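# Three arms finish hanging a door on two hinge pins

## Task

Using the given mounts (scene frame, metres, heading in degrees counter-clockwise from +x): arm1 at x=-0.34 y=+0.63 z=+0.79 facing -88; arm2 at x=+0.16 y=+0.61 z=+0.76 facing -96; arm3 at x=+0.57 y=-0.36 z=+0.73 facing +179. The door currently hangs on a single hinge pin. Complete the job so that both hinge pins are fully inserted and no block is anywhere near the door. Any number of arms may help. At the end every gripper must have released and every arm must have moved away. The result only counts if it stays put without a robot holding it.

## Robot and tools

Robots: three identical i2rt Big YAM arms named arm1, arm2 and arm3. Each has six joints, a two-finger gripper and one wrist camera. With joints 1 and 6 at 0 and the hand level and pointing forward, the camera rides on top of the hand and looks toward the fingertips. The hand reaches roughly 1.0 m from the joint 1 axis. Joints move at different speeds, so the hand can sweep a wide curve between two postures.

Frames: there is one scene frame. Its origin is on the floor and +z points up. The mount positions and headings in the task are given in this frame. The hand point lies midway between the fingertips. The hand z axis runs along the fingers and the fingers close along the hand y axis. Calls never use Cartesian poses, only joint values.

execute_actions(actions, cameras): actions is a list holding exactly one action, or an empty list, which only returns state and images. An action is an object keyed by robot name. Each robot takes {"joints": {...}}. The values are absolute joint targets, not offsets. Every robot named moves at the same moment, and each joint finishes on its own schedule. Allowed keys and ranges:
- joint1_rad, -2.879 to 2.879 rad: turns the arm about its base, positive counter-clockwise seen from above. At 0 the arm extends along its mount heading.
- joint2_rad, 0 to 3.141: shoulder. At 0 the upper arm lies back, roughly level. Larger values raise it and then bring it forward.
- joint3_rad, 0 to 3.019: elbow. At 0 it is folded; larger values open it.
- joint4_rad, -1.692 to 1.57: hand pitch, positive tips the fingers up.
- joint5_rad, -1.57 to 1.57: sideways hand swing, positive toward the arm's right.
- joint6_rad, -2.094 to 2.094: hand roll, positive clockwise when viewed from behind the hand.
- gripper_m, 0 to 0.093 m: the gap between the fingertips. Each finger pad pushes with about 50-62 N at most.

A target counts as reached within ±0.045, 0.14, 0.09, 0.055, 0.03, 0.035 rad for joints 1-6 and ±0.003 m for the gripper. One action runs for at most 15 s. If a joint or robot is left out, it may keep driving toward an earlier target. An unknown key or an out-of-range number rejects the whole call and nothing moves. cameras may be omitted, null or ["all"] for every camera, [] for none, or a list chosen from arm1_cam_wrist, arm2_cam_wrist and arm3_cam_wrist. The "pictures" line lists the images in order. Example action: {"arm1": {"joints": {"gripper_m": 0.05}}, "arm2": {"joints": {"joint1_rad": 0.3}}}.

wait(seconds, 0 to 10): commands nothing new and returns the same output as an empty action. zoom_image(camera, region=[x0,y0,x1,y1]): gives a sharper crop of that camera's most recent full image. Pixel coordinates start at the top-left, and the crop is at most 504x504. The cameras are 616x616 fisheye. finished_scene(scene): ends the scene irreversibly and reports success. There are two scenes, and the next task appears in that result.

Reading results: joint_positions gives the current angles. joint_status tells how each commanded joint ended:
- "off_target": the joint stopped short and may still be pushing.
- "contact_stop" or "time_out": the joint gives up its target and holds where it stopped. A joint that timed out can instead keep a nearby target (within 0.375, 0.375, 0.113, 0.225, 0.075, 0.3 rad for joints 1-6) and go on pushing, and on_its_own will name it.
- "not_followed", with a "joint command not followed" line and a cause: a self- or inter-arm clearance check blocked the arm's targets. The gripper part still runs, and the blocked targets may be retried later.
"on_its_own" lists anything not commanded by this call. Its "held at" is the target being held, which may differ from the actual position. To relieve a push, command the joint to its reported position. Joint torques are raw drive outputs with per-arm offset, scale and noise, and they are nonzero even in free air. A very small change of target may not move the joint. A joint carrying a load can sag.

Motor heat: pushing or holding warms the motors, even while you think. A MOTOR HOT line appears at 85 °C. At 100 °C the arm goes limp and drops, with an OVER-TEMPERATURE FAULT line and "limit_stop_at_motor_heat" in its status. Send the targets again once it has cooled. Some heat carries into the next scene.

Hazards: the arms keep pushing after contact and can push hard. Arms pressing hard against one another ends the run. The clearance check does not cover fingers, gripper housings or wrist cameras, and it can act too late. Do not drop, slam or knock things, and do not push anything out of the work area. Objects may occasionally get nudged by outside forces. Any stop reported in a call cancels your remaining motion calls in that reply. Finish with the grippers open and the arms retracted, the door seated on both pins, and blocks away from the door.

Each tool is called after "Call:" as name(argument=value, ...), one argument or row to a line, values as JSON.

## Session

Call:
execute_actions(
  actions=[],
)

Scene clock: 0.00 s.
Joint torques (N m, as the arm reports them, + toward a larger angle): no reading
Motor temperatures (°C, as the motors report them): arm1=[26 23 26 25 27 26] | arm2=[25 26 28 25 26 27] | arm3=[23 26 25 26 25 26]
arm1.joint_positions: joint1_rad=-0.052 joint2_rad=+0.291 joint3_rad=+1.370 joint4_rad=-1.360 joint5_rad=+0.151 joint6_rad=+0.726 gripper_m=+0.094
arm1.joint_status: not commanded
arm1.hand: x=-0.3748 y=+0.5339 z=+1.3673 quat_wxyz=(-0.518, -0.750, -0.280, +0.302) (m; scene frame)
arm2.joint_positions: joint1_rad=-0.188 joint2_rad=+0.508 joint3_rad=+1.521 joint4_rad=-1.271 joint5_rad=+0.266 joint6_rad=+0.675 gripper_m=+0.095
arm2.joint_status: not commanded
arm2.hand: x=+0.0688 y=+0.4754 z=+1.4000 quat_wxyz=(-0.445, -0.774, -0.151, +0.424) (m; scene frame)
arm3.joint_positions: joint1_rad=-0.511 joint2_rad=+0.604 joint3_rad=+1.554 joint4_rad=-1.143 joint5_rad=+0.023 joint6_rad=+0.404 gripper_m=+0.094
arm3.joint_status: not commanded
arm3.hand: x=+0.3888 y=-0.2475 z=+1.3919 quat_wxyz=(-0.048, +0.687, -0.353, -0.634) (m; scene frame)
pictures: arm1_cam_wrist, arm2_cam_wrist, arm3_cam_wrist
Images, in order (width x height): arm1_cam_wrist 616x616, arm2_cam_wrist 616x616, arm3_cam_wrist 616x616.

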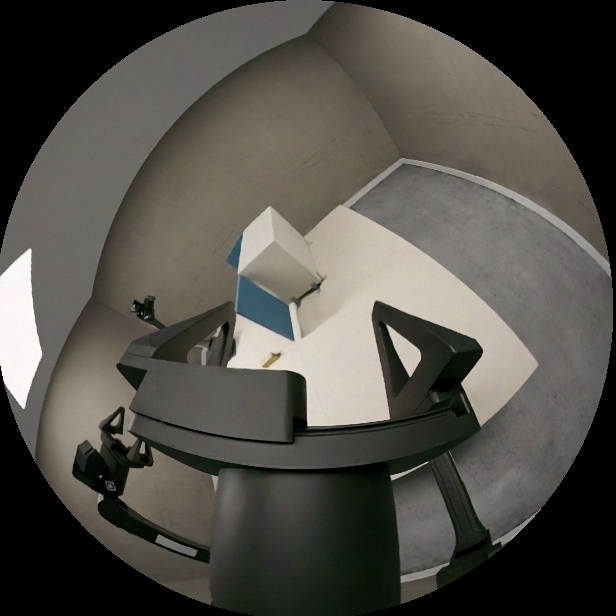

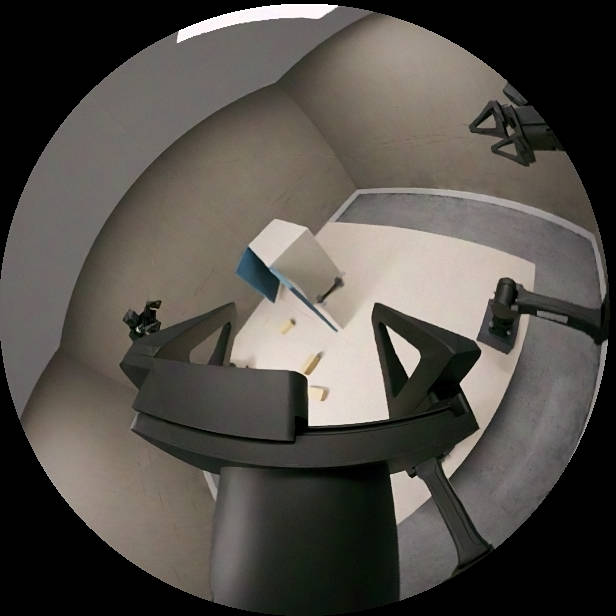

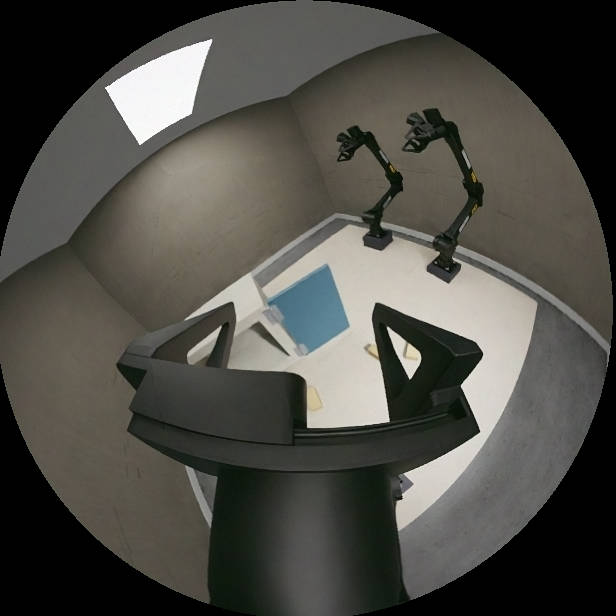

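Call:
zoom_image(
  camera="arm3_cam_wrist",
  region=[170, 240, 450, 430],
)

Call:
zoom_image(
  camera="arm2_cam_wrist",
  region=[210, 200, 400, 420],
)

Call:
zoom_image(
  camera="arm1_cam_wrist",
  region=[200, 190, 380, 380],
)

Region (170, 240, 450, 430) of arm3_cam_wrist's 616x616 image, scaled by 1.800, with more detail than that image has; it fills the top 342 rows of this view, and the rest is white.

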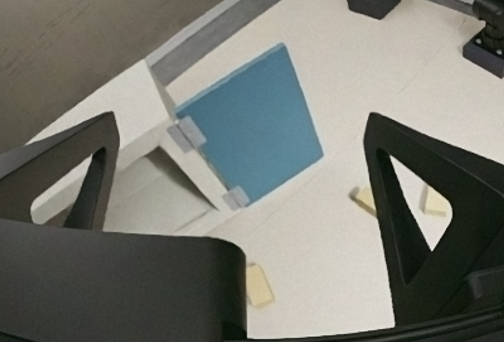

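Region (210, 200, 400, 420) of arm2_cam_wrist's 616x616 image, scaled by 2.291, with more detail than that image has; it fills the left 435 columns of this view, and the rest is white.

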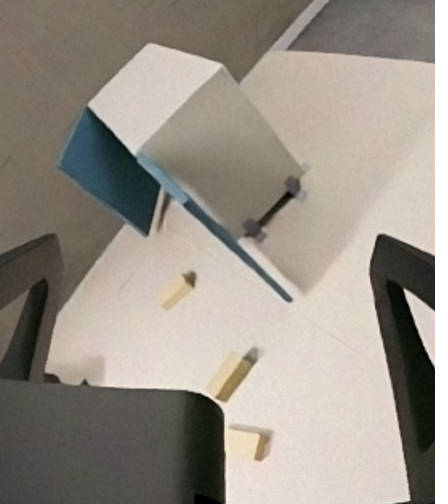

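Region (200, 190, 380, 380) of arm1_cam_wrist's 616x616 image, scaled by 2.653, with more detail than that image has; it fills the left 477 columns of this view, and the rest is white.

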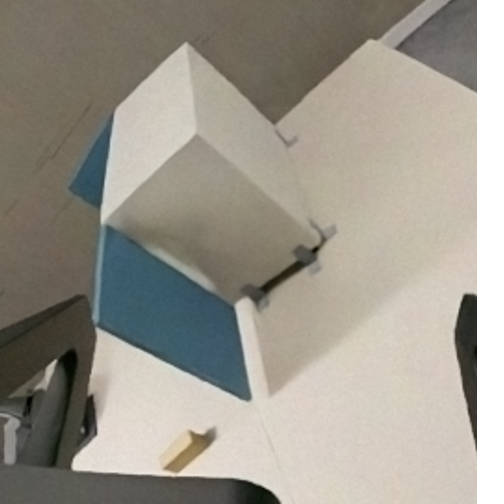

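Call:
execute_actions(
  actions=[
    {"arm3":{"joints":{"joint1_rad":-0.1,"joint2_rad":1.0,"joint3_rad":1.3,"joint4_rad":-1.0,"joint5_rad":0,"joint6_rad":0}},"arm1":{"joints":{"joint1_rad":0,"joint2_rad":0.8,"joint3_rad":1.3,"joint4_rad":-1.4,"joint5_rad":0,"joint6_rad":0}},"arm2":{"joints":{"joint1_rad":-0.3,"joint2_rad":0.7,"joint3_rad":1.3,"joint4_rad":-1.4,"joint5_rad":0,"joint6_rad":0}}},
  ],
)

Scene clock: 42.83 s.
Joint torques (N m, as the arm reports them, + toward a larger angle): arm1=[ 0.24 -2.36  9.81  0.82 -0.27 -0.2 ] | arm2=[-1.25  0.04 12.26  0.77 -0.11 -0.03] | arm3=[ 0.44 -4.29 12.09  1.96 -0.21 -0.02]
Motor temperatures (°C, as the motors report them): arm1=[26 24 29 25 27 26] | arm2=[25 26 31 25 26 27] | arm3=[23 27 31 26 25 26]
arm1.joint_positions: joint1_rad=-0.004 joint2_rad=+0.798 joint3_rad=+1.280 joint4_rad=-1.391 joint5_rad=+0.002 joint6_rad=+0.015 gripper_m=+0.094
arm1.joint_status: all done
arm1.hand: x=-0.3372 y=+0.3321 z=+1.2254 quat_wxyz=(-0.235, -0.664, -0.675, +0.221) (m; scene frame)
arm2.joint_positions: joint1_rad=-0.292 joint2_rad=+0.695 joint3_rad=+1.271 joint4_rad=-1.383 joint5_rad=+0.003 joint6_rad=+0.009 gripper_m=+0.095
arm2.joint_status: all done
arm2.hand: x=+0.0555 y=+0.3687 z=+1.2194 quat_wxyz=(-0.210, -0.777, -0.506, +0.310) (m; scene frame)
arm3.joint_positions: joint1_rad=-0.105 joint2_rad=+0.996 joint3_rad=+1.269 joint4_rad=-1.013 joint5_rad=+0.002 joint6_rad=+0.008 gripper_m=+0.094
arm3.joint_status: all done
arm3.hand: x=+0.1506 y=-0.3060 z=+1.1492 quat_wxyz=(-0.024, +0.913, -0.059, -0.403) (m; scene frame)
pictures: arm1_cam_wrist, arm2_cam_wrist, arm3_cam_wrist
Images, in order (width x height): arm1_cam_wrist 616x616, arm2_cam_wrist 616x616, arm3_cam_wrist 616x616.

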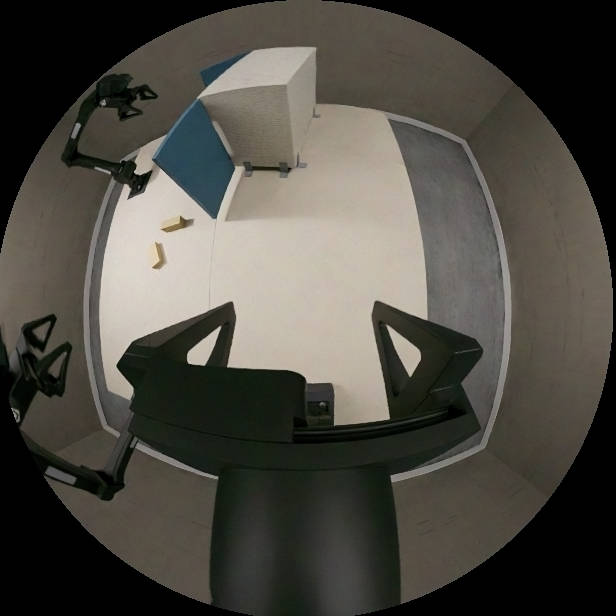

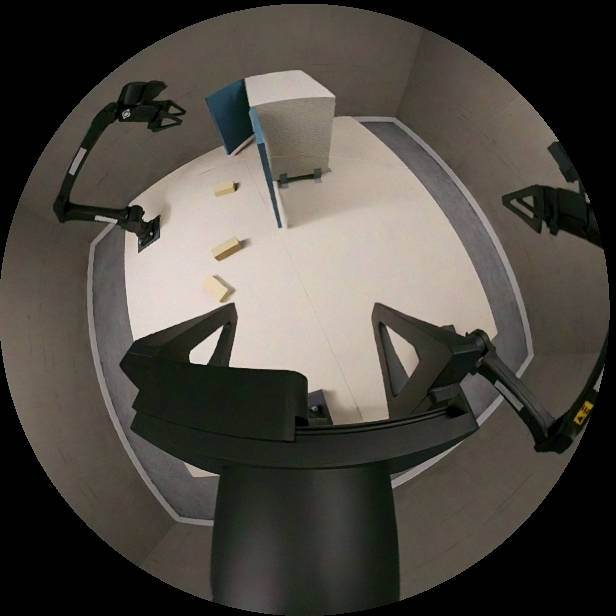

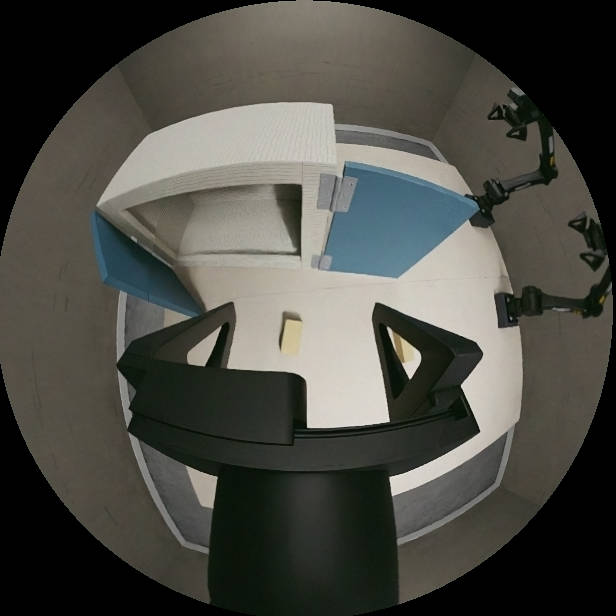

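Call:
zoom_image(
  camera="arm3_cam_wrist",
  region=[80, 130, 500, 340],
)

Call:
zoom_image(
  camera="arm3_cam_wrist",
  region=[280, 150, 400, 290],
)

Call:
zoom_image(
  camera="arm3_cam_wrist",
  region=[80, 190, 230, 330],
)

Region (80, 130, 500, 340) of arm3_cam_wrist's 616x616 image, scaled by 1.200, with more detail than that image has.

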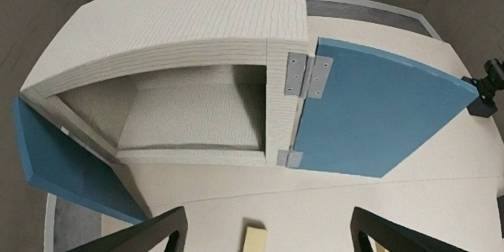

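Region (280, 150, 400, 290) of arm3_cam_wrist's 616x616 image, scaled by 3.600, with more detail than that image has; it fills the left 432 columns of this view, and the rest is white.

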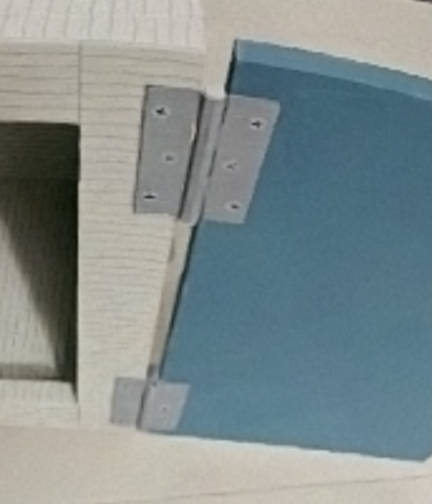

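Region (80, 190, 230, 330) of arm3_cam_wrist's 616x616 image, scaled by 3.360, with more detail than that image has; it fills the top 470 rows of this view, and the rest is white.

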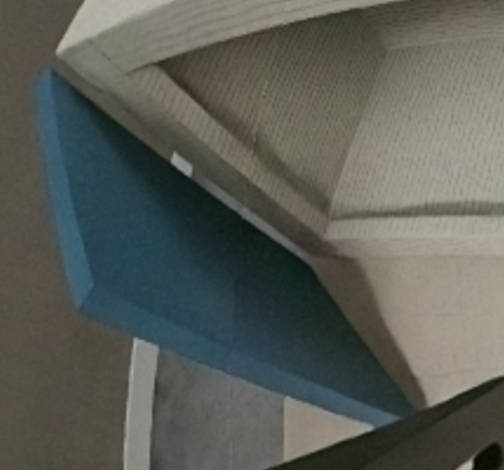

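Call:
execute_actions(
  actions=[
    {"arm3":{"joints":{"joint1_rad":-0.2,"joint2_rad":0.9,"joint3_rad":1.0,"joint4_rad":-0.5,"joint5_rad":-0.6}},"arm1":{"joints":{"joint1_rad":0.3,"joint2_rad":1.3,"joint3_rad":1.6,"joint4_rad":-1.2}}},
  ],
)

Scene clock: 61.23 s.
Joint torques (N m, as the arm reports them, + toward a larger angle): arm1=[ -0.2  -10.99  11.47   1.52  -0.2   -0.2 ] | arm2=[-1.11  0.37 12.08  0.82 -0.12  0.  ] | arm3=[-0.65 -3.59 10.63  2.5  -0.46 -0.03]
Motor temperatures (°C, as the motors report them): arm1=[26 23 32 25 27 26] | arm2=[25 26 33 25 26 27] | arm3=[23 27 35 26 25 26]
arm1.joint_positions: joint1_rad=+0.303 joint2_rad=+1.303 joint3_rad=+1.567 joint4_rad=-1.211 joint5_rad=+0.001 joint6_rad=+0.014 gripper_m=+0.094
arm1.joint_status: all done
arm1.hand: x=-0.1800 y=+0.1565 z=+1.2070 quat_wxyz=(-0.252, -0.556, -0.773, +0.172) (m; scene frame)
arm2.joint_positions: joint1_rad=-0.292 joint2_rad=+0.695 joint3_rad=+1.271 joint4_rad=-1.383 joint5_rad=+0.003 joint6_rad=+0.009 gripper_m=+0.095
arm2.joint_status: not commanded
arm2.hand: x=+0.0555 y=+0.3687 z=+1.2194 quat_wxyz=(-0.210, -0.777, -0.507, +0.310) (m; scene frame)
arm3.joint_positions: joint1_rad=-0.196 joint2_rad=+0.899 joint3_rad=+0.994 joint4_rad=-0.522 joint5_rad=-0.596 joint6_rad=+0.007 gripper_m=+0.094
arm3.joint_status: all done
arm3.hand: x=+0.1427 y=-0.3641 z=+1.1428 quat_wxyz=(+0.192, +0.816, +0.071, -0.540) (m; scene frame)
pictures: arm1_cam_wrist, arm2_cam_wrist, arm3_cam_wrist
Images, in order (width x height): arm1_cam_wrist 616x616, arm2_cam_wrist 616x616, arm3_cam_wrist 616x616.

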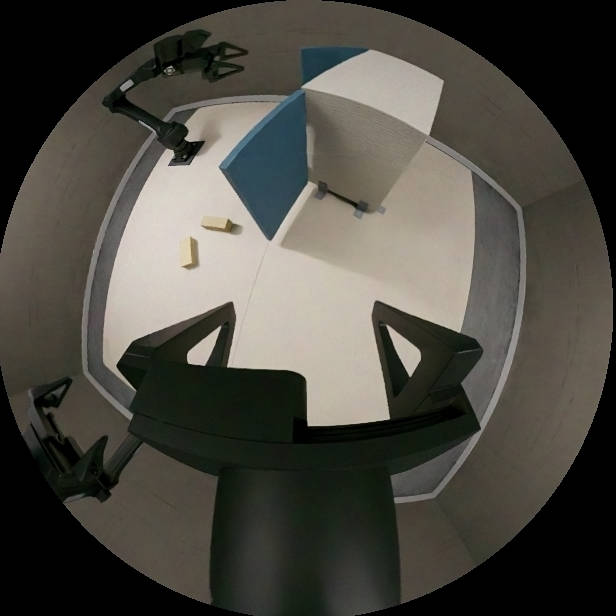

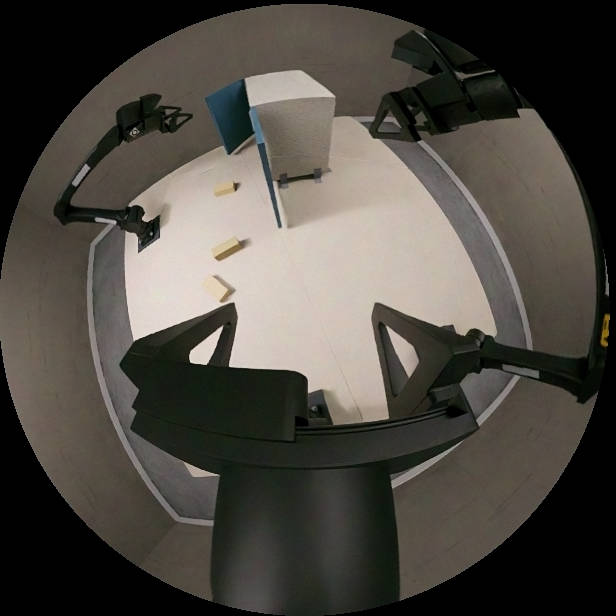

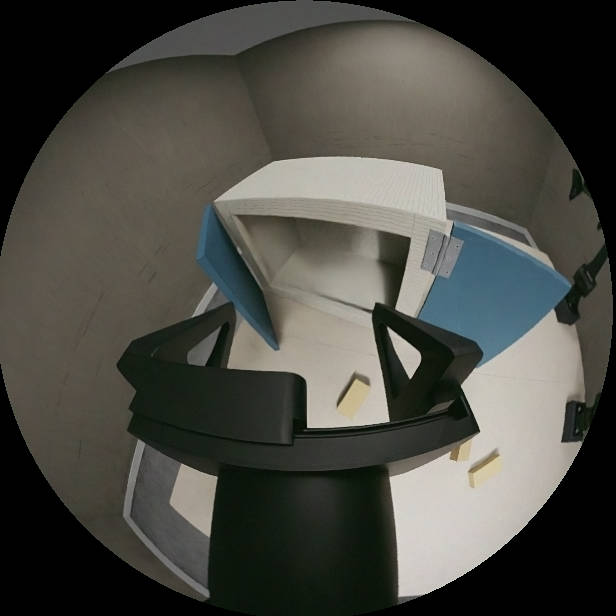

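Call:
zoom_image(
  camera="arm3_cam_wrist",
  region=[180, 170, 330, 360],
)

Call:
zoom_image(
  camera="arm3_cam_wrist",
  region=[390, 200, 500, 320],
)

Call:
zoom_image(
  camera="arm1_cam_wrist",
  region=[200, 30, 460, 260],
)

Region (180, 170, 330, 360) of arm3_cam_wrist's 616x616 image, scaled by 2.653, with more detail than that image has; it fills the left 398 columns of this view, and the rest is white.

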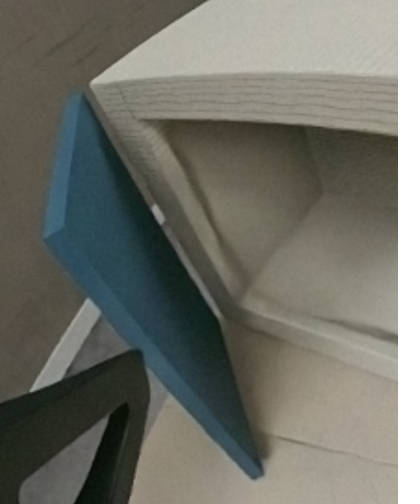

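Region (390, 200, 500, 320) of arm3_cam_wrist's 616x616 image, scaled by 4.200, with more detail than that image has; it fills the left 462 columns of this view, and the rest is white.

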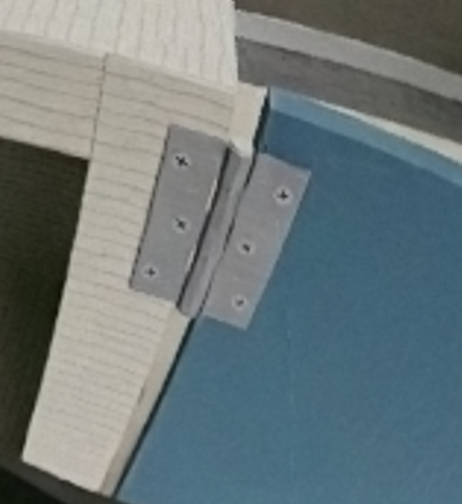

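Region (200, 30, 460, 260) of arm1_cam_wrist's 616x616 image, scaled by 1.938, with more detail than that image has; it fills the top 446 rows of this view, and the rest is white.

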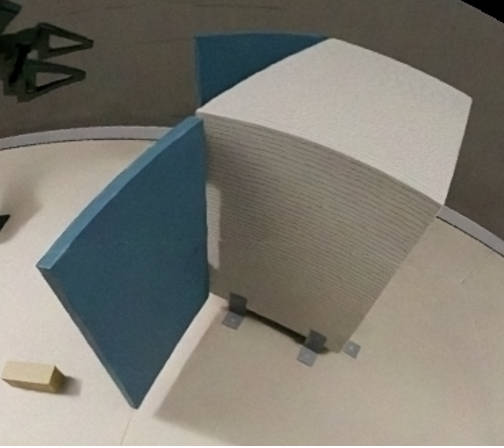

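Call:
execute_actions(
  actions=[
    {"arm3":{"joints":{"joint1_rad":-0.3,"joint2_rad":0.52,"joint3_rad":0.57,"joint4_rad":-0.2,"joint5_rad":-0.3}}},
  ],
  cameras=["arm3_cam_wrist"],
)

Call:
zoom_image(
  camera="arm3_cam_wrist",
  region=[150, 100, 500, 330],
)

Scene clock: 95.53 s.
Joint torques (N m, as the arm reports them, + toward a larger angle): arm1=[ -0.21 -11.22  11.43   1.49  -0.19  -0.19] | arm2=[-1.29  0.08 12.21  0.88 -0.12 -0.02] | arm3=[-0.01  0.54 10.57  2.51  0.   -0.02]
Motor temperatures (°C, as the motors report them): arm1=[26 24 36 25 27 26] | arm2=[25 26 34 25 26 27] | arm3=[23 27 35 27 25 26]
arm1.joint_positions: joint1_rad=+0.303 joint2_rad=+1.303 joint3_rad=+1.567 joint4_rad=-1.211 joint5_rad=+0.001 joint6_rad=+0.014 gripper_m=+0.094
arm1.joint_status: not commanded
arm1.hand: x=-0.1800 y=+0.1565 z=+1.2070 quat_wxyz=(-0.252, -0.556, -0.773, +0.172) (m; scene frame)
arm2.joint_positions: joint1_rad=-0.292 joint2_rad=+0.695 joint3_rad=+1.271 joint4_rad=-1.383 joint5_rad=+0.003 joint6_rad=+0.009 gripper_m=+0.095
arm2.joint_status: not commanded
arm2.hand: x=+0.0555 y=+0.3687 z=+1.2194 quat_wxyz=(-0.210, -0.777, -0.507, +0.310) (m; scene frame)
arm3.joint_positions: joint1_rad=-0.295 joint2_rad=+0.516 joint3_rad=+0.566 joint4_rad=-0.222 joint5_rad=-0.304 joint6_rad=+0.007 gripper_m=+0.094
arm3.joint_status: all done
arm3.hand: x=+0.2286 y=-0.3015 z=+1.0816 quat_wxyz=(+0.018, +0.762, -0.023, -0.646) (m; scene frame)
pictures: arm3_cam_wrist
Images, in order (width x height): arm3_cam_wrist 616x616.

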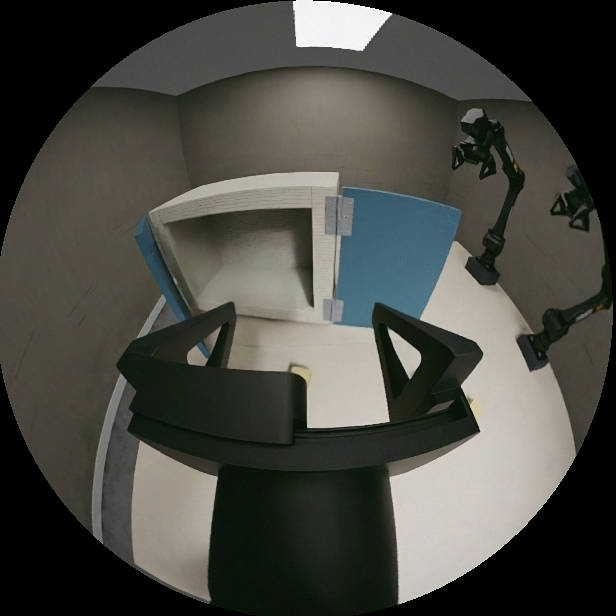

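Region (150, 100, 500, 330) of arm3_cam_wrist's 616x616 image, scaled by 1.440, with more detail than that image has; it fills the top 331 rows of this view, and the rest is white.

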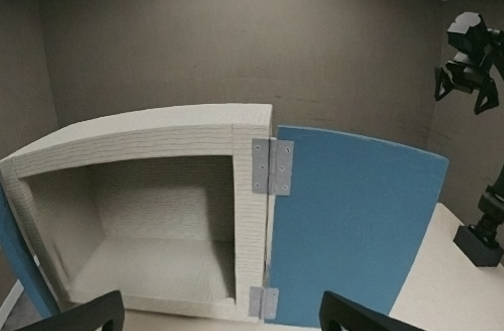

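Call:
zoom_image(
  camera="arm3_cam_wrist",
  region=[300, 165, 380, 335],
)

Call:
zoom_image(
  camera="arm3_cam_wrist",
  region=[110, 190, 240, 370],
)

Region (300, 165, 380, 335) of arm3_cam_wrist's 616x616 image, scaled by 2.965, with more detail than that image has; it fills the left 237 columns of this view, and the rest is white.

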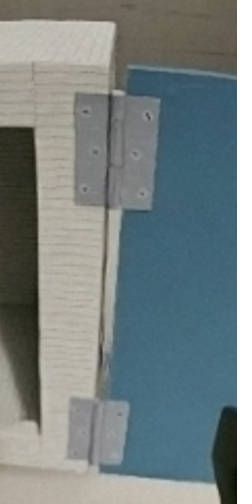

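Region (110, 190, 240, 370) of arm3_cam_wrist's 616x616 image, scaled by 2.800, with more detail than that image has.

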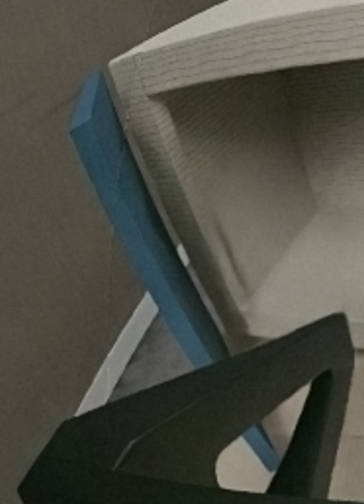

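Call:
execute_actions(
  actions=[
    {"arm3":{"joints":{"joint1_rad":-0.28,"joint2_rad":1.12,"joint3_rad":0.52,"joint4_rad":0.4,"joint5_rad":0}}},
  ],
  cameras=["arm3_cam_wrist"],
)

Call:
zoom_image(
  camera="arm3_cam_wrist",
  region=[200, 100, 420, 380],
)

Scene clock: 135.47 s.
Joint torques (N m, as the arm reports them, + toward a larger angle): arm1=[ -0.36 -11.18  11.41   1.46  -0.19  -0.2 ] | arm2=[-1.39 -0.35 12.2   0.8  -0.12  0.05] | arm3=[ 1.07 -4.88  8.49  2.64  0.02 -0.02]
Motor temperatures (°C, as the motors report them): arm1=[26 25 38 25 27 26] | arm2=[25 26 35 25 26 27] | arm3=[23 26 36 27 25 26]
arm1.joint_positions: joint1_rad=+0.303 joint2_rad=+1.303 joint3_rad=+1.567 joint4_rad=-1.211 joint5_rad=+0.001 joint6_rad=+0.014 gripper_m=+0.094
arm1.joint_status: not commanded
arm1.hand: x=-0.1800 y=+0.1565 z=+1.2070 quat_wxyz=(-0.252, -0.556, -0.773, +0.172) (m; scene frame)
arm2.joint_positions: joint1_rad=-0.292 joint2_rad=+0.695 joint3_rad=+1.271 joint4_rad=-1.383 joint5_rad=+0.003 joint6_rad=+0.009 gripper_m=+0.095
arm2.joint_status: not commanded
arm2.hand: x=+0.0555 y=+0.3687 z=+1.2194 quat_wxyz=(-0.210, -0.777, -0.507, +0.310) (m; scene frame)
arm3.joint_positions: joint1_rad=-0.294 joint2_rad=+1.116 joint3_rad=+0.523 joint4_rad=+0.378 joint5_rad=-0.004 joint6_rad=+0.007 gripper_m=+0.094
arm3.joint_status: all done
arm3.hand: x=+0.1188 y=-0.2133 z=+0.9612 quat_wxyz=(-0.094, +0.770, -0.121, -0.620) (m; scene frame)
pictures: arm3_cam_wrist
Images, in order (width x height): arm3_cam_wrist 616x616.

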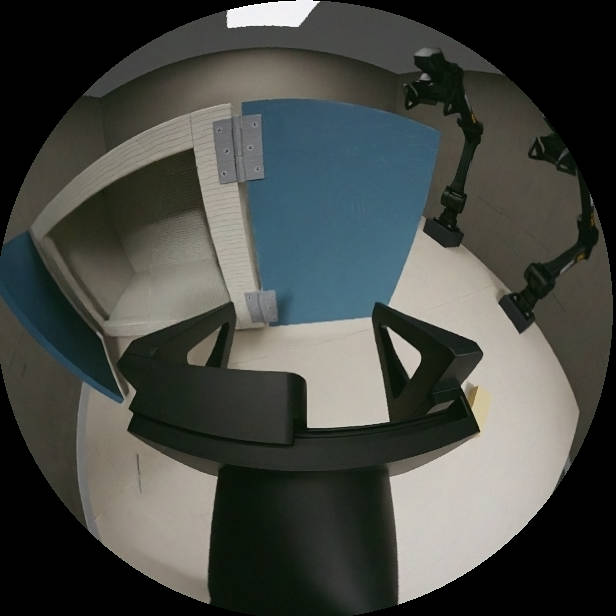

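Region (200, 100, 420, 380) of arm3_cam_wrist's 616x616 image, scaled by 1.800, with more detail than that image has; it fills the left 396 columns of this view, and the rest is white.

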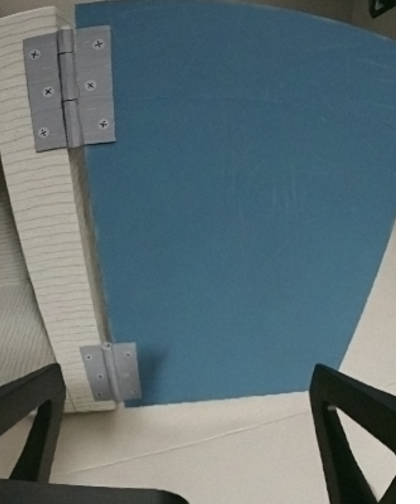

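Call:
zoom_image(
  camera="arm3_cam_wrist",
  region=[0, 180, 180, 420],
)

Call:
zoom_image(
  camera="arm3_cam_wrist",
  region=[205, 100, 285, 200],
)

Call:
zoom_image(
  camera="arm3_cam_wrist",
  region=[225, 250, 305, 340],
)

Region (0, 180, 180, 420) of arm3_cam_wrist's 616x616 image, scaled by 2.100, with more detail than that image has; it fills the left 378 columns of this view, and the rest is white.

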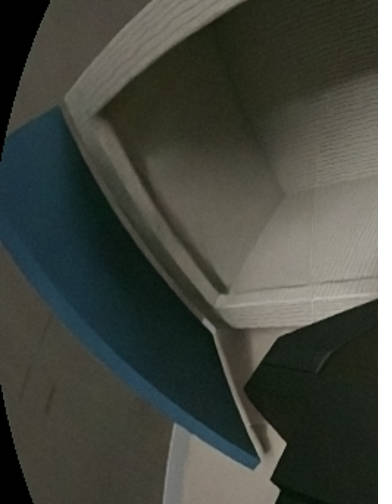

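Region (205, 100, 285, 200) of arm3_cam_wrist's 616x616 image, scaled by 5.040, with more detail than that image has; it fills the left 403 columns of this view, and the rest is white.

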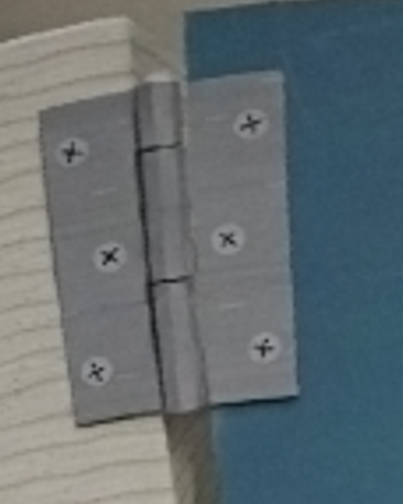

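Region (225, 250, 305, 340) of arm3_cam_wrist's 616x616 image, scaled by 5.600, with more detail than that image has.

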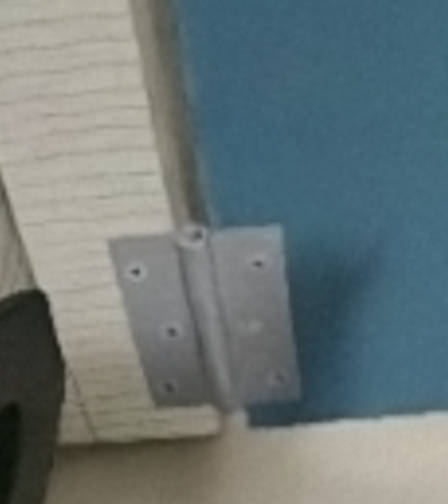

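Call:
zoom_image(
  camera="arm3_cam_wrist",
  region=[90, 430, 200, 520],
)

Call:
execute_actions(
  actions=[
    {"arm3":{"joints":{"joint1_rad":0.25,"joint2_rad":0.8,"joint3_rad":0.9,"joint4_rad":-0.9,"joint5_rad":0}},"arm2":{"joints":{"joint1_rad":0.1,"joint2_rad":1.2,"joint3_rad":1.5,"joint4_rad":-1.4}}},
  ],
)

Region (90, 430, 200, 520) of arm3_cam_wrist's 616x616 image, scaled by 4.582, with more detail than that image has; it fills the top 412 rows of this view, and the rest is white.

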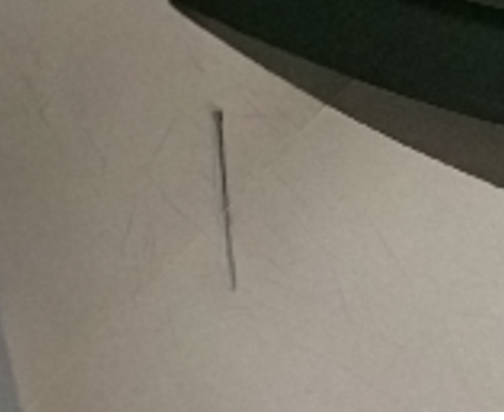

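Scene clock: 152.53 s.
Joint torques (N m, as the arm reports them, + toward a larger angle): arm1=[ -0.22 -11.17  11.41   1.47  -0.21  -0.2 ] | arm2=[-0.33 -8.06 12.47  0.64 -0.03  0.04] | arm3=[ 1.19 -2.08 10.78  1.15 -0.08 -0.04]
Motor temperatures (°C, as the motors report them): arm1=[26 25 38 25 27 26] | arm2=[25 26 36 25 26 27] | arm3=[23 27 36 27 25 26]
arm1.joint_positions: joint1_rad=+0.303 joint2_rad=+1.303 joint3_rad=+1.567 joint4_rad=-1.211 joint5_rad=+0.001 joint6_rad=+0.014 gripper_m=+0.094
arm1.joint_status: not commanded
arm1.hand: x=-0.1800 y=+0.1565 z=+1.2070 quat_wxyz=(-0.252, -0.556, -0.773, +0.172) (m; scene frame)
arm2.joint_positions: joint1_rad=+0.097 joint2_rad=+1.205 joint3_rad=+1.476 joint4_rad=-1.386 joint5_rad=+0.002 joint6_rad=+0.008 gripper_m=+0.095
arm2.joint_status: all done
arm2.hand: x=+0.1543 y=+0.1857 z=+1.1554 quat_wxyz=(-0.164, -0.696, -0.681, +0.161) (m; scene frame)
arm3.joint_positions: joint1_rad=+0.240 joint2_rad=+0.799 joint3_rad=+0.889 joint4_rad=-0.889 joint5_rad=-0.001 joint6_rad=+0.006 gripper_m=+0.094
arm3.joint_status: all done
arm3.hand: x=+0.2205 y=-0.4370 z=+1.0338 quat_wxyz=(+0.043, +0.921, +0.101, -0.373) (m; scene frame)
pictures: arm1_cam_wrist, arm2_cam_wrist, arm3_cam_wrist
Images, in order (width x height): arm1_cam_wrist 616x616, arm2_cam_wrist 616x616, arm3_cam_wrist 616x616.

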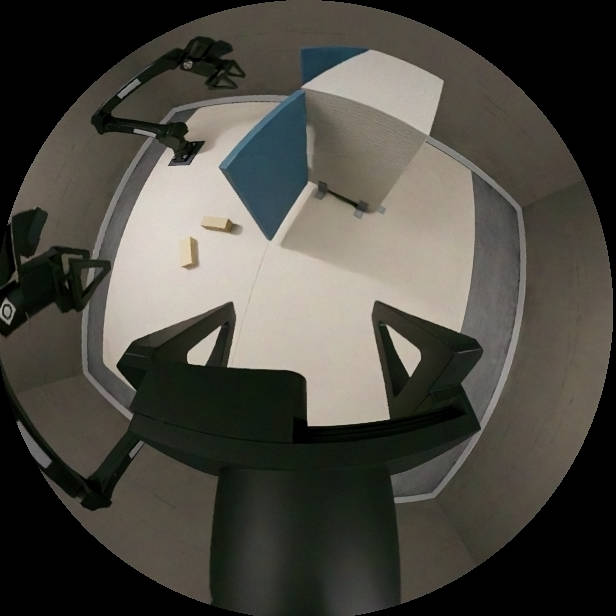

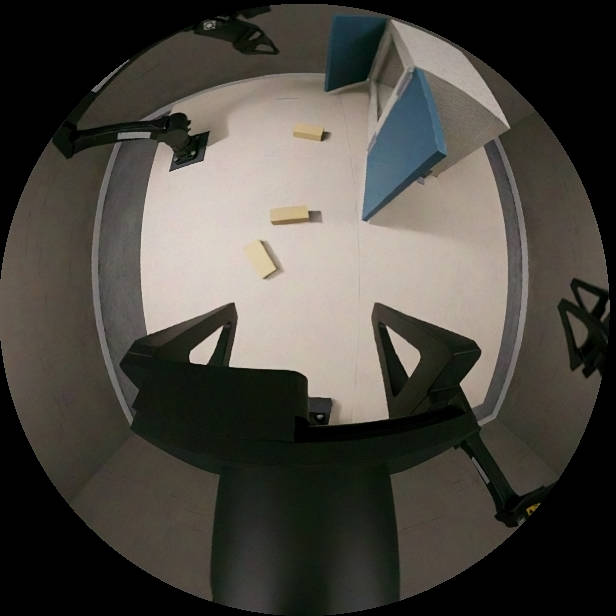

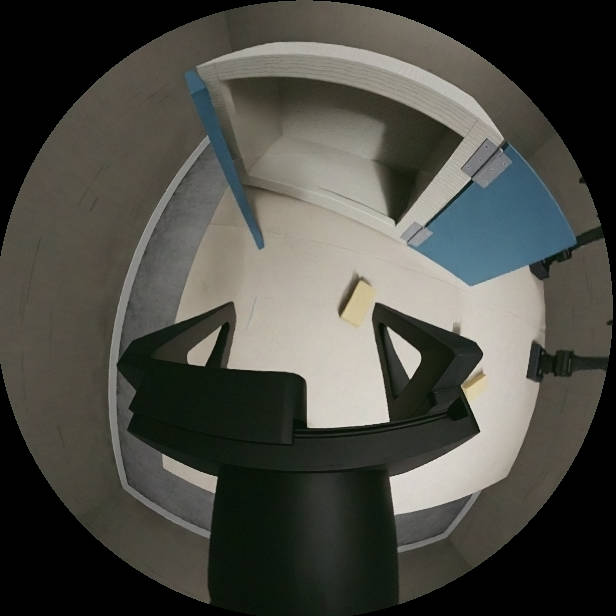

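Call:
zoom_image(
  camera="arm3_cam_wrist",
  region=[200, 230, 320, 350],
)

Call:
zoom_image(
  camera="arm2_cam_wrist",
  region=[260, 10, 520, 230],
)

Call:
execute_actions(
  actions=[
    {"arm3":{"joints":{"joint1_rad":0.6,"joint2_rad":1.1,"joint3_rad":1.1,"joint4_rad":-0.7,"joint5_rad":0.6}}},
  ],
  cameras=["arm3_cam_wrist"],
)

Region (200, 230, 320, 350) of arm3_cam_wrist's 616x616 image, scaled by 4.200, with more detail than that image has.

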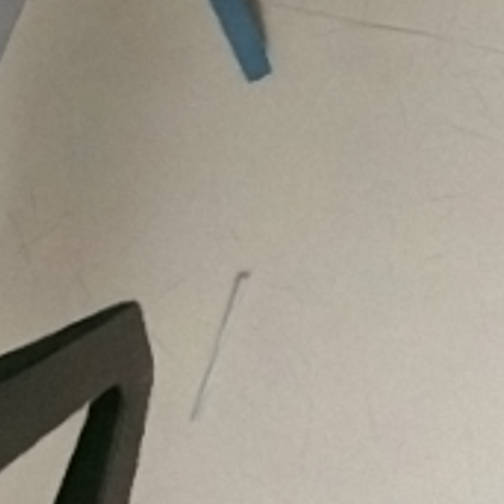

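Region (260, 10, 520, 230) of arm2_cam_wrist's 616x616 image, scaled by 1.938, with more detail than that image has; it fills the top 426 rows of this view, and the rest is white.

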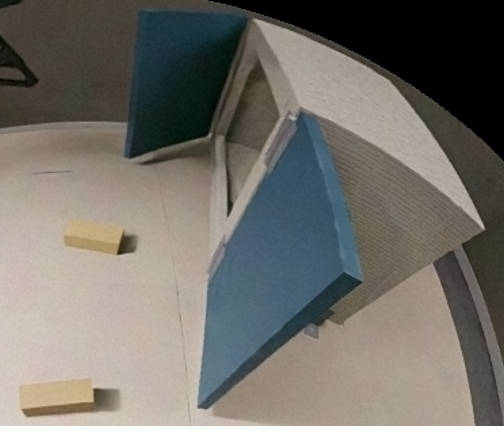

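Scene clock: 161.23 s.
Joint torques (N m, as the arm reports them, + toward a larger angle): arm1=[ -0.14 -11.17  11.44   1.42  -0.21  -0.18] | arm2=[-0.23 -7.93 12.53  0.64 -0.01  0.03] | arm3=[ 0.45 -7.12 13.45  1.81  0.29  0.02]
Motor temperatures (°C, as the motors report them): arm1=[26 25 39 25 27 26] | arm2=[25 26 36 25 26 27] | arm3=[23 27 37 27 25 26]
arm1.joint_positions: joint1_rad=+0.303 joint2_rad=+1.303 joint3_rad=+1.567 joint4_rad=-1.211 joint5_rad=+0.001 joint6_rad=+0.014 gripper_m=+0.094
arm1.joint_status: not commanded
arm1.hand: x=-0.1800 y=+0.1565 z=+1.2070 quat_wxyz=(-0.252, -0.556, -0.773, +0.172) (m; scene frame)
arm2.joint_positions: joint1_rad=+0.097 joint2_rad=+1.205 joint3_rad=+1.476 joint4_rad=-1.386 joint5_rad=+0.002 joint6_rad=+0.008 gripper_m=+0.095
arm2.joint_status: not commanded
arm2.hand: x=+0.1543 y=+0.1857 z=+1.1554 quat_wxyz=(-0.164, -0.696, -0.681, +0.161) (m; scene frame)
arm3.joint_positions: joint1_rad=+0.597 joint2_rad=+1.105 joint3_rad=+1.057 joint4_rad=-0.715 joint5_rad=+0.596 joint6_rad=+0.006 gripper_m=+0.094
arm3.joint_status: all done
arm3.hand: x=+0.1404 y=-0.5240 z=+1.0579 quat_wxyz=(-0.150, +0.876, +0.139, -0.437) (m; scene frame)
pictures: arm3_cam_wrist
Images, in order (width x height): arm3_cam_wrist 616x616.

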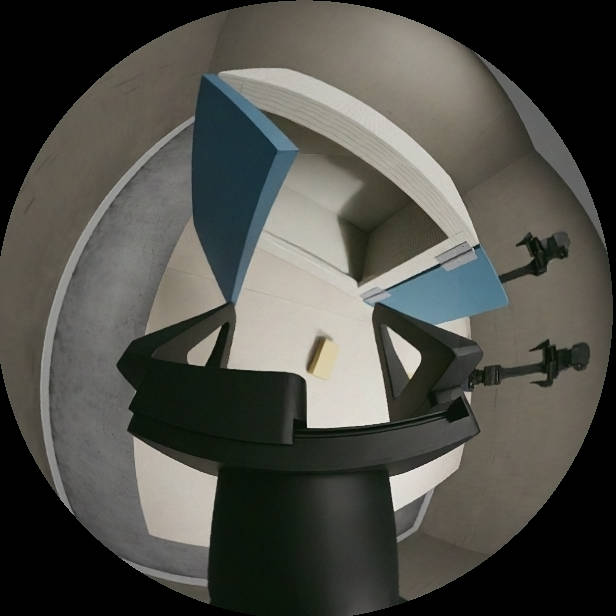

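Call:
execute_actions(
  actions=[
    {"arm3":{"joints":{"joint1_rad":0.51,"joint2_rad":1.25,"joint3_rad":0.98,"joint4_rad":-1.28,"joint5_rad":0}}},
  ],
  cameras=["arm3_cam_wrist"],
)

Scene clock: 176.27 s.
Joint torques (N m, as the arm reports them, + toward a larger angle): arm1=[ -0.38 -11.12  11.44   1.44  -0.19  -0.2 ] | arm2=[-0.06 -8.13 12.39  0.64 -0.04  0.02] | arm3=[-0.17 -8.15  9.67  0.06 -0.3  -0.04]
Motor temperatures (°C, as the motors report them): arm1=[26 25 39 25 27 26] | arm2=[25 26 36 25 26 27] | arm3=[23 27 40 27 25 26]
arm1.joint_positions: joint1_rad=+0.303 joint2_rad=+1.303 joint3_rad=+1.567 joint4_rad=-1.211 joint5_rad=+0.001 joint6_rad=+0.014 gripper_m=+0.094
arm1.joint_status: not commanded
arm1.hand: x=-0.1800 y=+0.1565 z=+1.2070 quat_wxyz=(-0.252, -0.556, -0.773, +0.172) (m; scene frame)
arm2.joint_positions: joint1_rad=+0.097 joint2_rad=+1.205 joint3_rad=+1.476 joint4_rad=-1.386 joint5_rad=+0.002 joint6_rad=+0.008 gripper_m=+0.095
arm2.joint_status: not commanded
arm2.hand: x=+0.1543 y=+0.1857 z=+1.1554 quat_wxyz=(-0.164, -0.696, -0.681, +0.161) (m; scene frame)
arm3.joint_positions: joint1_rad=+0.513 joint2_rad=+1.267 joint3_rad=+0.966 joint4_rad=-1.269 joint5_rad=+0.004 joint6_rad=+0.006 gripper_m=+0.094
arm3.joint_status: all done
arm3.hand: x=+0.2721 y=-0.5176 z=+0.8799 quat_wxyz=(-0.002, +0.970, +0.243, -0.001) (m; scene frame)
pictures: arm3_cam_wrist
Images, in order (width x height): arm3_cam_wrist 616x616.

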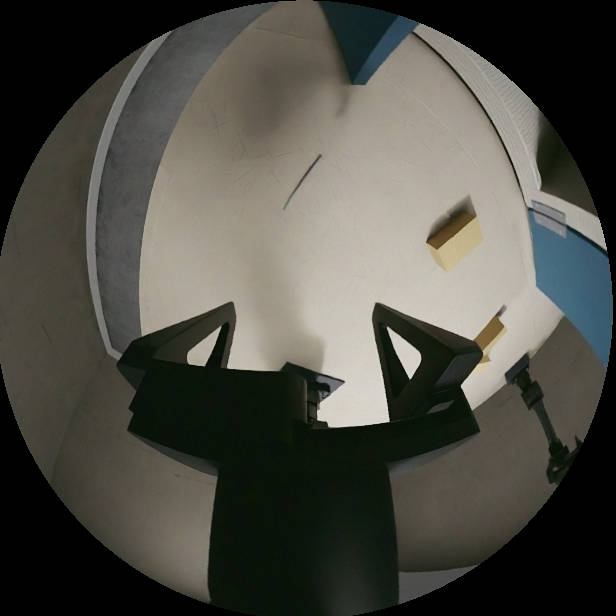

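Call:
execute_actions(
  actions=[
    {"arm3":{"joints":{"joint1_rad":0.49,"joint2_rad":1.62,"joint3_rad":0.96,"joint4_rad":-0.91,"joint6_rad":0.62,"gripper_m":0.04}}},
  ],
  cameras=["arm3_cam_wrist"],
)

Scene clock: 196.27 s.
Joint torques (N m, as the arm reports them, + toward a larger angle): arm1=[ -0.28 -11.06  11.43   1.45  -0.19  -0.2 ] | arm2=[-0.08 -8.03 12.63  0.66 -0.08  0.02] | arm3=[ -1.15 -10.89   7.32   0.71  -0.24   0.08]
Motor temperatures (°C, as the motors report them): arm1=[26 25 40 25 27 26] | arm2=[25 27 37 25 26 27] | arm3=[23 28 38 26 25 26]
arm1.joint_positions: joint1_rad=+0.303 joint2_rad=+1.303 joint3_rad=+1.567 joint4_rad=-1.211 joint5_rad=+0.001 joint6_rad=+0.014 gripper_m=+0.094
arm1.joint_status: not commanded
arm1.hand: x=-0.1800 y=+0.1565 z=+1.2070 quat_wxyz=(-0.252, -0.556, -0.773, +0.172) (m; scene frame)
arm2.joint_positions: joint1_rad=+0.097 joint2_rad=+1.205 joint3_rad=+1.476 joint4_rad=-1.386 joint5_rad=+0.002 joint6_rad=+0.008 gripper_m=+0.095
arm2.joint_status: not commanded
arm2.hand: x=+0.1543 y=+0.1857 z=+1.1554 quat_wxyz=(-0.164, -0.696, -0.681, +0.161) (m; scene frame)
arm3.joint_positions: joint1_rad=+0.505 joint2_rad=+1.630 joint3_rad=+0.956 joint4_rad=-0.922 joint5_rad=+0.004 joint6_rad=+0.612 gripper_m=+0.040
arm3.joint_status: all done
arm3.hand: x=+0.2128 y=-0.5463 z=+0.7469 quat_wxyz=(-0.009, +0.998, -0.061, +0.010) (m; scene frame)
pictures: arm3_cam_wrist
Images, in order (width x height): arm3_cam_wrist 616x616.

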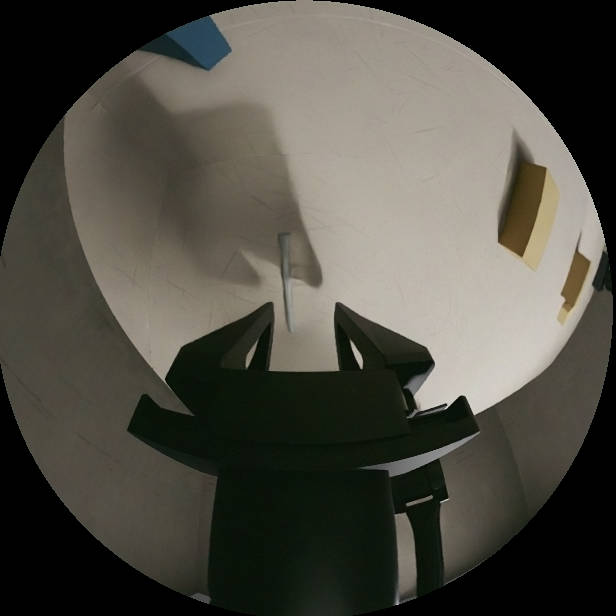

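Call:
zoom_image(
  camera="arm3_cam_wrist",
  region=[230, 210, 380, 360],
)

Region (230, 210, 380, 360) of arm3_cam_wrist's 616x616 image, scaled by 3.360, with more detail than that image has.

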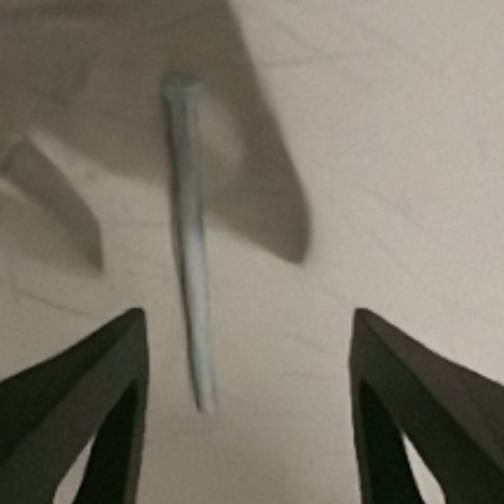

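Call:
execute_actions(
  actions=[
    {"arm3":{"joints":{"joint2_rad":1.705,"joint3_rad":1.0,"joint4_rad":-0.89,"joint6_rad":0.55,"gripper_m":0.03}}},
  ],
  cameras=["arm3_cam_wrist"],
)

Scene clock: 211.17 s.
Joint torques (N m, as the arm reports them, + toward a larger angle): arm1=[ -0.23 -11.09  11.42   1.49  -0.2   -0.21] | arm2=[-0.44 -8.12 12.52  0.46 -0.06 -0.02] | arm3=[-1.04 -9.15  8.81  0.71 -0.21 -0.04]
Motor temperatures (°C, as the motors report them): arm1=[26 25 40 25 27 26] | arm2=[25 27 37 25 26 27] | arm3=[23 28 36 26 25 26]
arm1.joint_positions: joint1_rad=+0.303 joint2_rad=+1.303 joint3_rad=+1.567 joint4_rad=-1.211 joint5_rad=+0.001 joint6_rad=+0.014 gripper_m=+0.094
arm1.joint_status: not commanded
arm1.hand: x=-0.1800 y=+0.1565 z=+1.2070 quat_wxyz=(-0.252, -0.556, -0.773, +0.172) (m; scene frame)
arm2.joint_positions: joint1_rad=+0.097 joint2_rad=+1.205 joint3_rad=+1.476 joint4_rad=-1.386 joint5_rad=+0.002 joint6_rad=+0.008 gripper_m=+0.095
arm2.joint_status: not commanded
arm2.hand: x=+0.1543 y=+0.1857 z=+1.1554 quat_wxyz=(-0.164, -0.696, -0.681, +0.161) (m; scene frame)
arm3.joint_positions: joint1_rad=+0.504 joint2_rad=+1.683 joint3_rad=+0.974 joint4_rad=-0.897 joint5_rad=+0.003 joint6_rad=+0.559 gripper_m=+0.030
arm3.joint_status: all done
arm3.hand: x=+0.2048 y=-0.5502 z=+0.7317 quat_wxyz=(-0.010, +0.999, -0.035, +0.015) (m; scene frame)
pictures: arm3_cam_wrist
Images, in order (width x height): arm3_cam_wrist 616x616.

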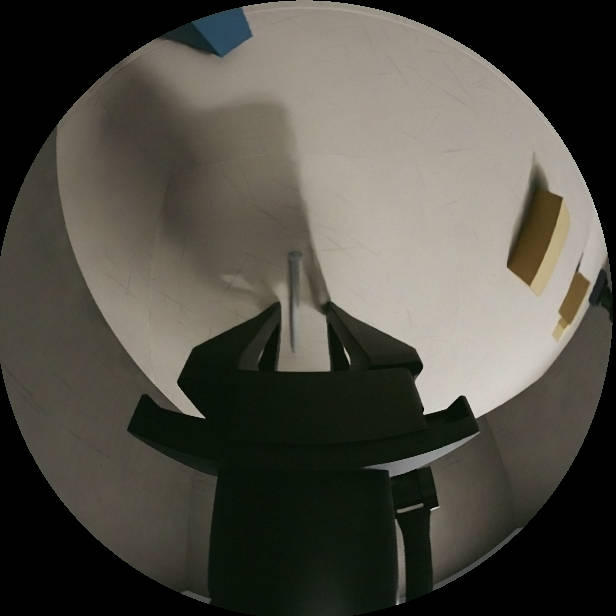

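Call:
execute_actions(
  actions=[
    {"arm3":{"joints":{"joint2_rad":1.74,"joint3_rad":1.04,"joint4_rad":-0.89}}},
  ],
  cameras=["arm3_cam_wrist"],
)

Scene clock: 216.43 s.
Joint torques (N m, as the arm reports them, + toward a larger angle): arm1=[ -0.51 -11.2   11.44   1.44  -0.2   -0.2 ] | arm2=[-0.53 -8.19 12.53  0.41 -0.06  0.  ] | arm3=[-1.03 -9.2   9.1   0.66 -0.22 -0.01]
Motor temperatures (°C, as the motors report them): arm1=[26 25 40 25 27 26] | arm2=[25 27 37 25 26 27] | arm3=[23 28 36 26 25 26]
arm1.joint_positions: joint1_rad=+0.303 joint2_rad=+1.303 joint3_rad=+1.567 joint4_rad=-1.211 joint5_rad=+0.001 joint6_rad=+0.014 gripper_m=+0.094
arm1.joint_status: not commanded
arm1.hand: x=-0.1800 y=+0.1565 z=+1.2070 quat_wxyz=(-0.252, -0.556, -0.773, +0.172) (m; scene frame)
arm2.joint_positions: joint1_rad=+0.097 joint2_rad=+1.205 joint3_rad=+1.476 joint4_rad=-1.386 joint5_rad=+0.002 joint6_rad=+0.008 gripper_m=+0.095
arm2.joint_status: not commanded
arm2.hand: x=+0.1543 y=+0.1857 z=+1.1554 quat_wxyz=(-0.164, -0.696, -0.681, +0.161) (m; scene frame)
arm3.joint_positions: joint1_rad=+0.504 joint2_rad=+1.710 joint3_rad=+1.012 joint4_rad=-0.897 joint5_rad=+0.003 joint6_rad=+0.557 gripper_m=+0.030
arm3.joint_status: all done
arm3.hand: x=+0.1913 y=-0.5573 z=+0.7317 quat_wxyz=(-0.008, +0.999, -0.034, +0.010) (m; scene frame)
pictures: arm3_cam_wrist
Images, in order (width x height): arm3_cam_wrist 616x616.

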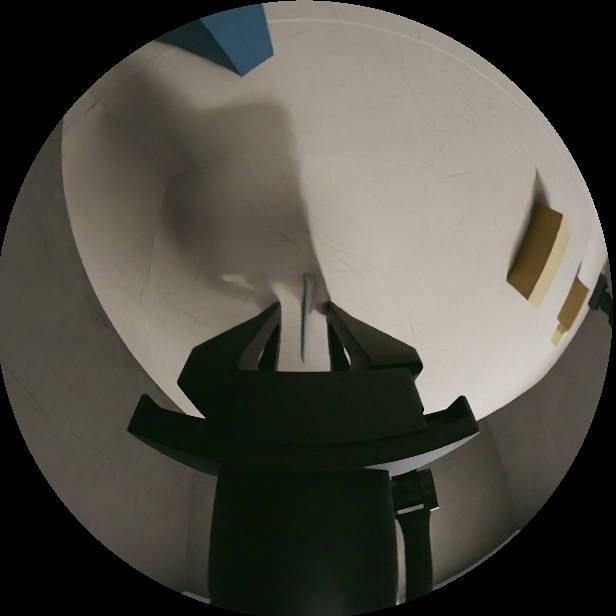

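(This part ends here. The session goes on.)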